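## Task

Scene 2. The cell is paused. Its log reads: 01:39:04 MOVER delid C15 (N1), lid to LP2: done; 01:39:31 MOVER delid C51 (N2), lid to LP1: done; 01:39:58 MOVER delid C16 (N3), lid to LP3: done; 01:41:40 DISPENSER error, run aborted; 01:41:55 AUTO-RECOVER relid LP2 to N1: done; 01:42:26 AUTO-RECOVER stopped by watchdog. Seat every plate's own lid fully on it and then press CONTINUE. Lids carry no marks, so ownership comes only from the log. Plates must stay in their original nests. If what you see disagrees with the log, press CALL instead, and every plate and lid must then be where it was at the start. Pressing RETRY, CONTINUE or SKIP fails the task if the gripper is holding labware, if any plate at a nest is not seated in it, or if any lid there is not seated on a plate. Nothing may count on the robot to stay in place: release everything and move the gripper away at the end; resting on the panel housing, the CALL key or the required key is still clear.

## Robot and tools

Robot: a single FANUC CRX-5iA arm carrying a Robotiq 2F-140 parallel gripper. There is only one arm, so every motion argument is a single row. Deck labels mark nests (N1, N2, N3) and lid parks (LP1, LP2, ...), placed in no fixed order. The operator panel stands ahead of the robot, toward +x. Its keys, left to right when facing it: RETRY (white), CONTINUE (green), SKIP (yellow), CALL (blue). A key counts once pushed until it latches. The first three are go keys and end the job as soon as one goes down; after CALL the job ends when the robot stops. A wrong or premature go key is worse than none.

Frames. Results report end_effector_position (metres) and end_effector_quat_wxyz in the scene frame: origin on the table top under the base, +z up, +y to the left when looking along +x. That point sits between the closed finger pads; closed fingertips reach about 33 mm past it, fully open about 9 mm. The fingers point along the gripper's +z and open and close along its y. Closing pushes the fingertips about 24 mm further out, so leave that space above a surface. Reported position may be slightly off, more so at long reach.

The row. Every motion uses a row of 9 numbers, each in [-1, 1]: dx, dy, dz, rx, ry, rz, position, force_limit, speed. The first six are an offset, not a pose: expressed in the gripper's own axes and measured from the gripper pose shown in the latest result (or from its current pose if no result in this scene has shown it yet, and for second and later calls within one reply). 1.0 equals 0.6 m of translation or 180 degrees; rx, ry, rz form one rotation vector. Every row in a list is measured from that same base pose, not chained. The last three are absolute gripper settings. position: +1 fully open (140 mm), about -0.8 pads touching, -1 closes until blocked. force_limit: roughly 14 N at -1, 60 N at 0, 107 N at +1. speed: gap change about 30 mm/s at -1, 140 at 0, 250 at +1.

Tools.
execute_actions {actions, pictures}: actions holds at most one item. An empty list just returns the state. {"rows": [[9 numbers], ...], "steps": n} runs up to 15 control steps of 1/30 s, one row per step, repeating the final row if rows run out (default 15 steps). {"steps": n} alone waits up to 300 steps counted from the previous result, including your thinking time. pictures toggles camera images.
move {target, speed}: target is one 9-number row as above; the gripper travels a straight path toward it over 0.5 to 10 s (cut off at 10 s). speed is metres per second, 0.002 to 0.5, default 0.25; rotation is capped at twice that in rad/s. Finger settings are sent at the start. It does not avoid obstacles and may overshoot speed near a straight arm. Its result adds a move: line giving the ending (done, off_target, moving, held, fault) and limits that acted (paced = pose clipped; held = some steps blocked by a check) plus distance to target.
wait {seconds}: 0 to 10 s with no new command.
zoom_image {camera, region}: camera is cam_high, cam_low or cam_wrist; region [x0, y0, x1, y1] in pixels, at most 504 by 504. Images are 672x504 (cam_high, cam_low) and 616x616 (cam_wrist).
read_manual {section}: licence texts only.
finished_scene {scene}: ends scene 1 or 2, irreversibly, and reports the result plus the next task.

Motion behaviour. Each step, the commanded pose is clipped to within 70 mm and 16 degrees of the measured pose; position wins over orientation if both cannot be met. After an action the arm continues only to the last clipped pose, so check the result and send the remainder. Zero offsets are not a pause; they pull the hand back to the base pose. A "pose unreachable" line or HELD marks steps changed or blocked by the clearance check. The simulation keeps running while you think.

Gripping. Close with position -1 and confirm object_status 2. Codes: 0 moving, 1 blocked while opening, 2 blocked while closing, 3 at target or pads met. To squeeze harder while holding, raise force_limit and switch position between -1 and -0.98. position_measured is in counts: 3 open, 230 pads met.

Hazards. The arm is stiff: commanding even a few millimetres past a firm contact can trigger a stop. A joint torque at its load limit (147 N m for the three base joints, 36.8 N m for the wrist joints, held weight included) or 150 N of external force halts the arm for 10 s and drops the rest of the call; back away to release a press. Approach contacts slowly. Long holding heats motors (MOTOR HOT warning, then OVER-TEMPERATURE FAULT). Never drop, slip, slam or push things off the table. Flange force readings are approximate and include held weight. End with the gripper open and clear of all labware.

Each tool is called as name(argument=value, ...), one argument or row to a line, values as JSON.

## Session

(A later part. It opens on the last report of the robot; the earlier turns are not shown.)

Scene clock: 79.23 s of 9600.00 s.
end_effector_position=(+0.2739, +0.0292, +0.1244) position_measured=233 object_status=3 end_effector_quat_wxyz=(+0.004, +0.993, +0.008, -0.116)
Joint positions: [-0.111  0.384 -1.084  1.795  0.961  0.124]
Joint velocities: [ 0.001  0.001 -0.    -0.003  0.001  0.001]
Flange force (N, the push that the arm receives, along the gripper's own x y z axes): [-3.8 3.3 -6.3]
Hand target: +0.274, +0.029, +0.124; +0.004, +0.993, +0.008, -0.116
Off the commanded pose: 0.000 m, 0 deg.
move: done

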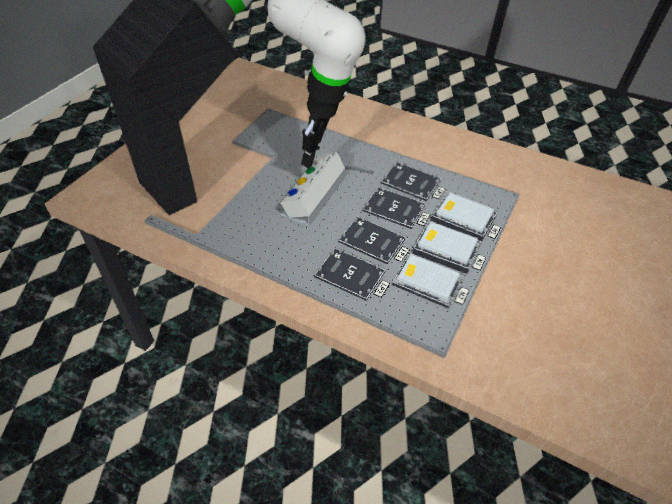

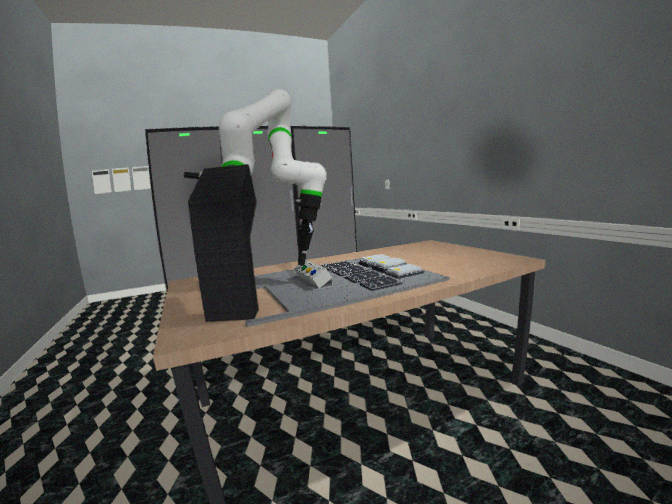

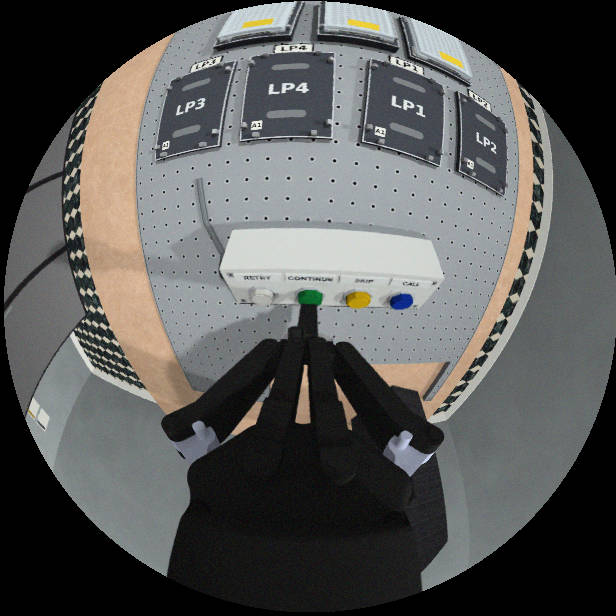

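move(
  target=[0.008,0,0.011,0,0,0,-1,0,0],
  speed=0.008,
)

Scene clock: 81.07 s of 9600.00 s.
end_effector_position=(+0.2770, +0.0293, +0.1168) position_measured=233 object_status=3 end_effector_quat_wxyz=(+0.004, +0.993, +0.008, -0.116)
Joint positions: [-0.076  0.398 -1.074  1.758  0.957  0.128]
Joint velocities: [-0.    -0.002  0.    -0.001  0.001  0.001]
Flange force (N, the push that the arm receives, along the gripper's own x y z axes): no reading
move: unfinished (the scene ended)
The task's run has ended: the event that ends the task has happened.

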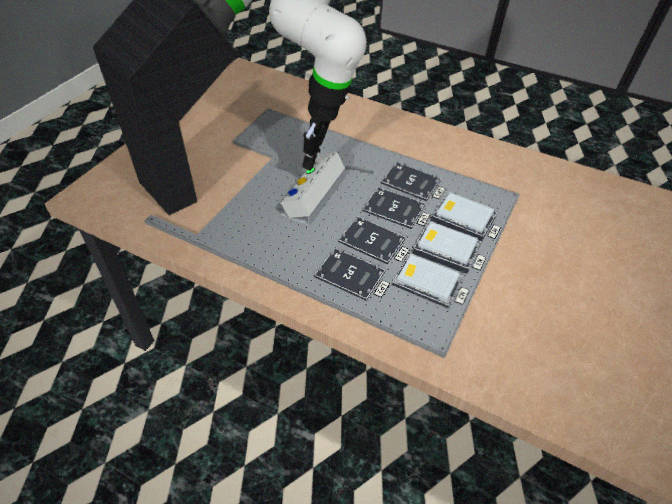

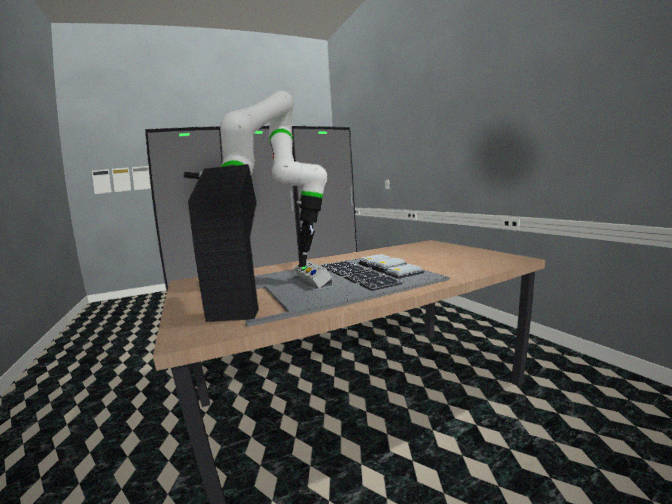

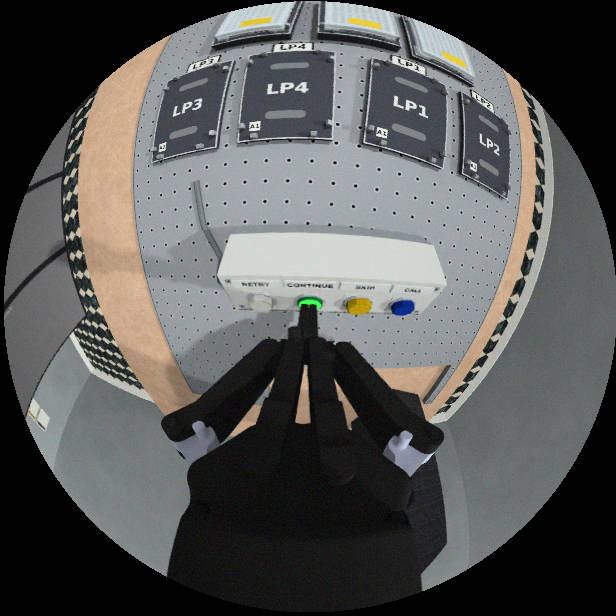

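finished_scene(
  scene=2,
)

The scene is finished: the task was done.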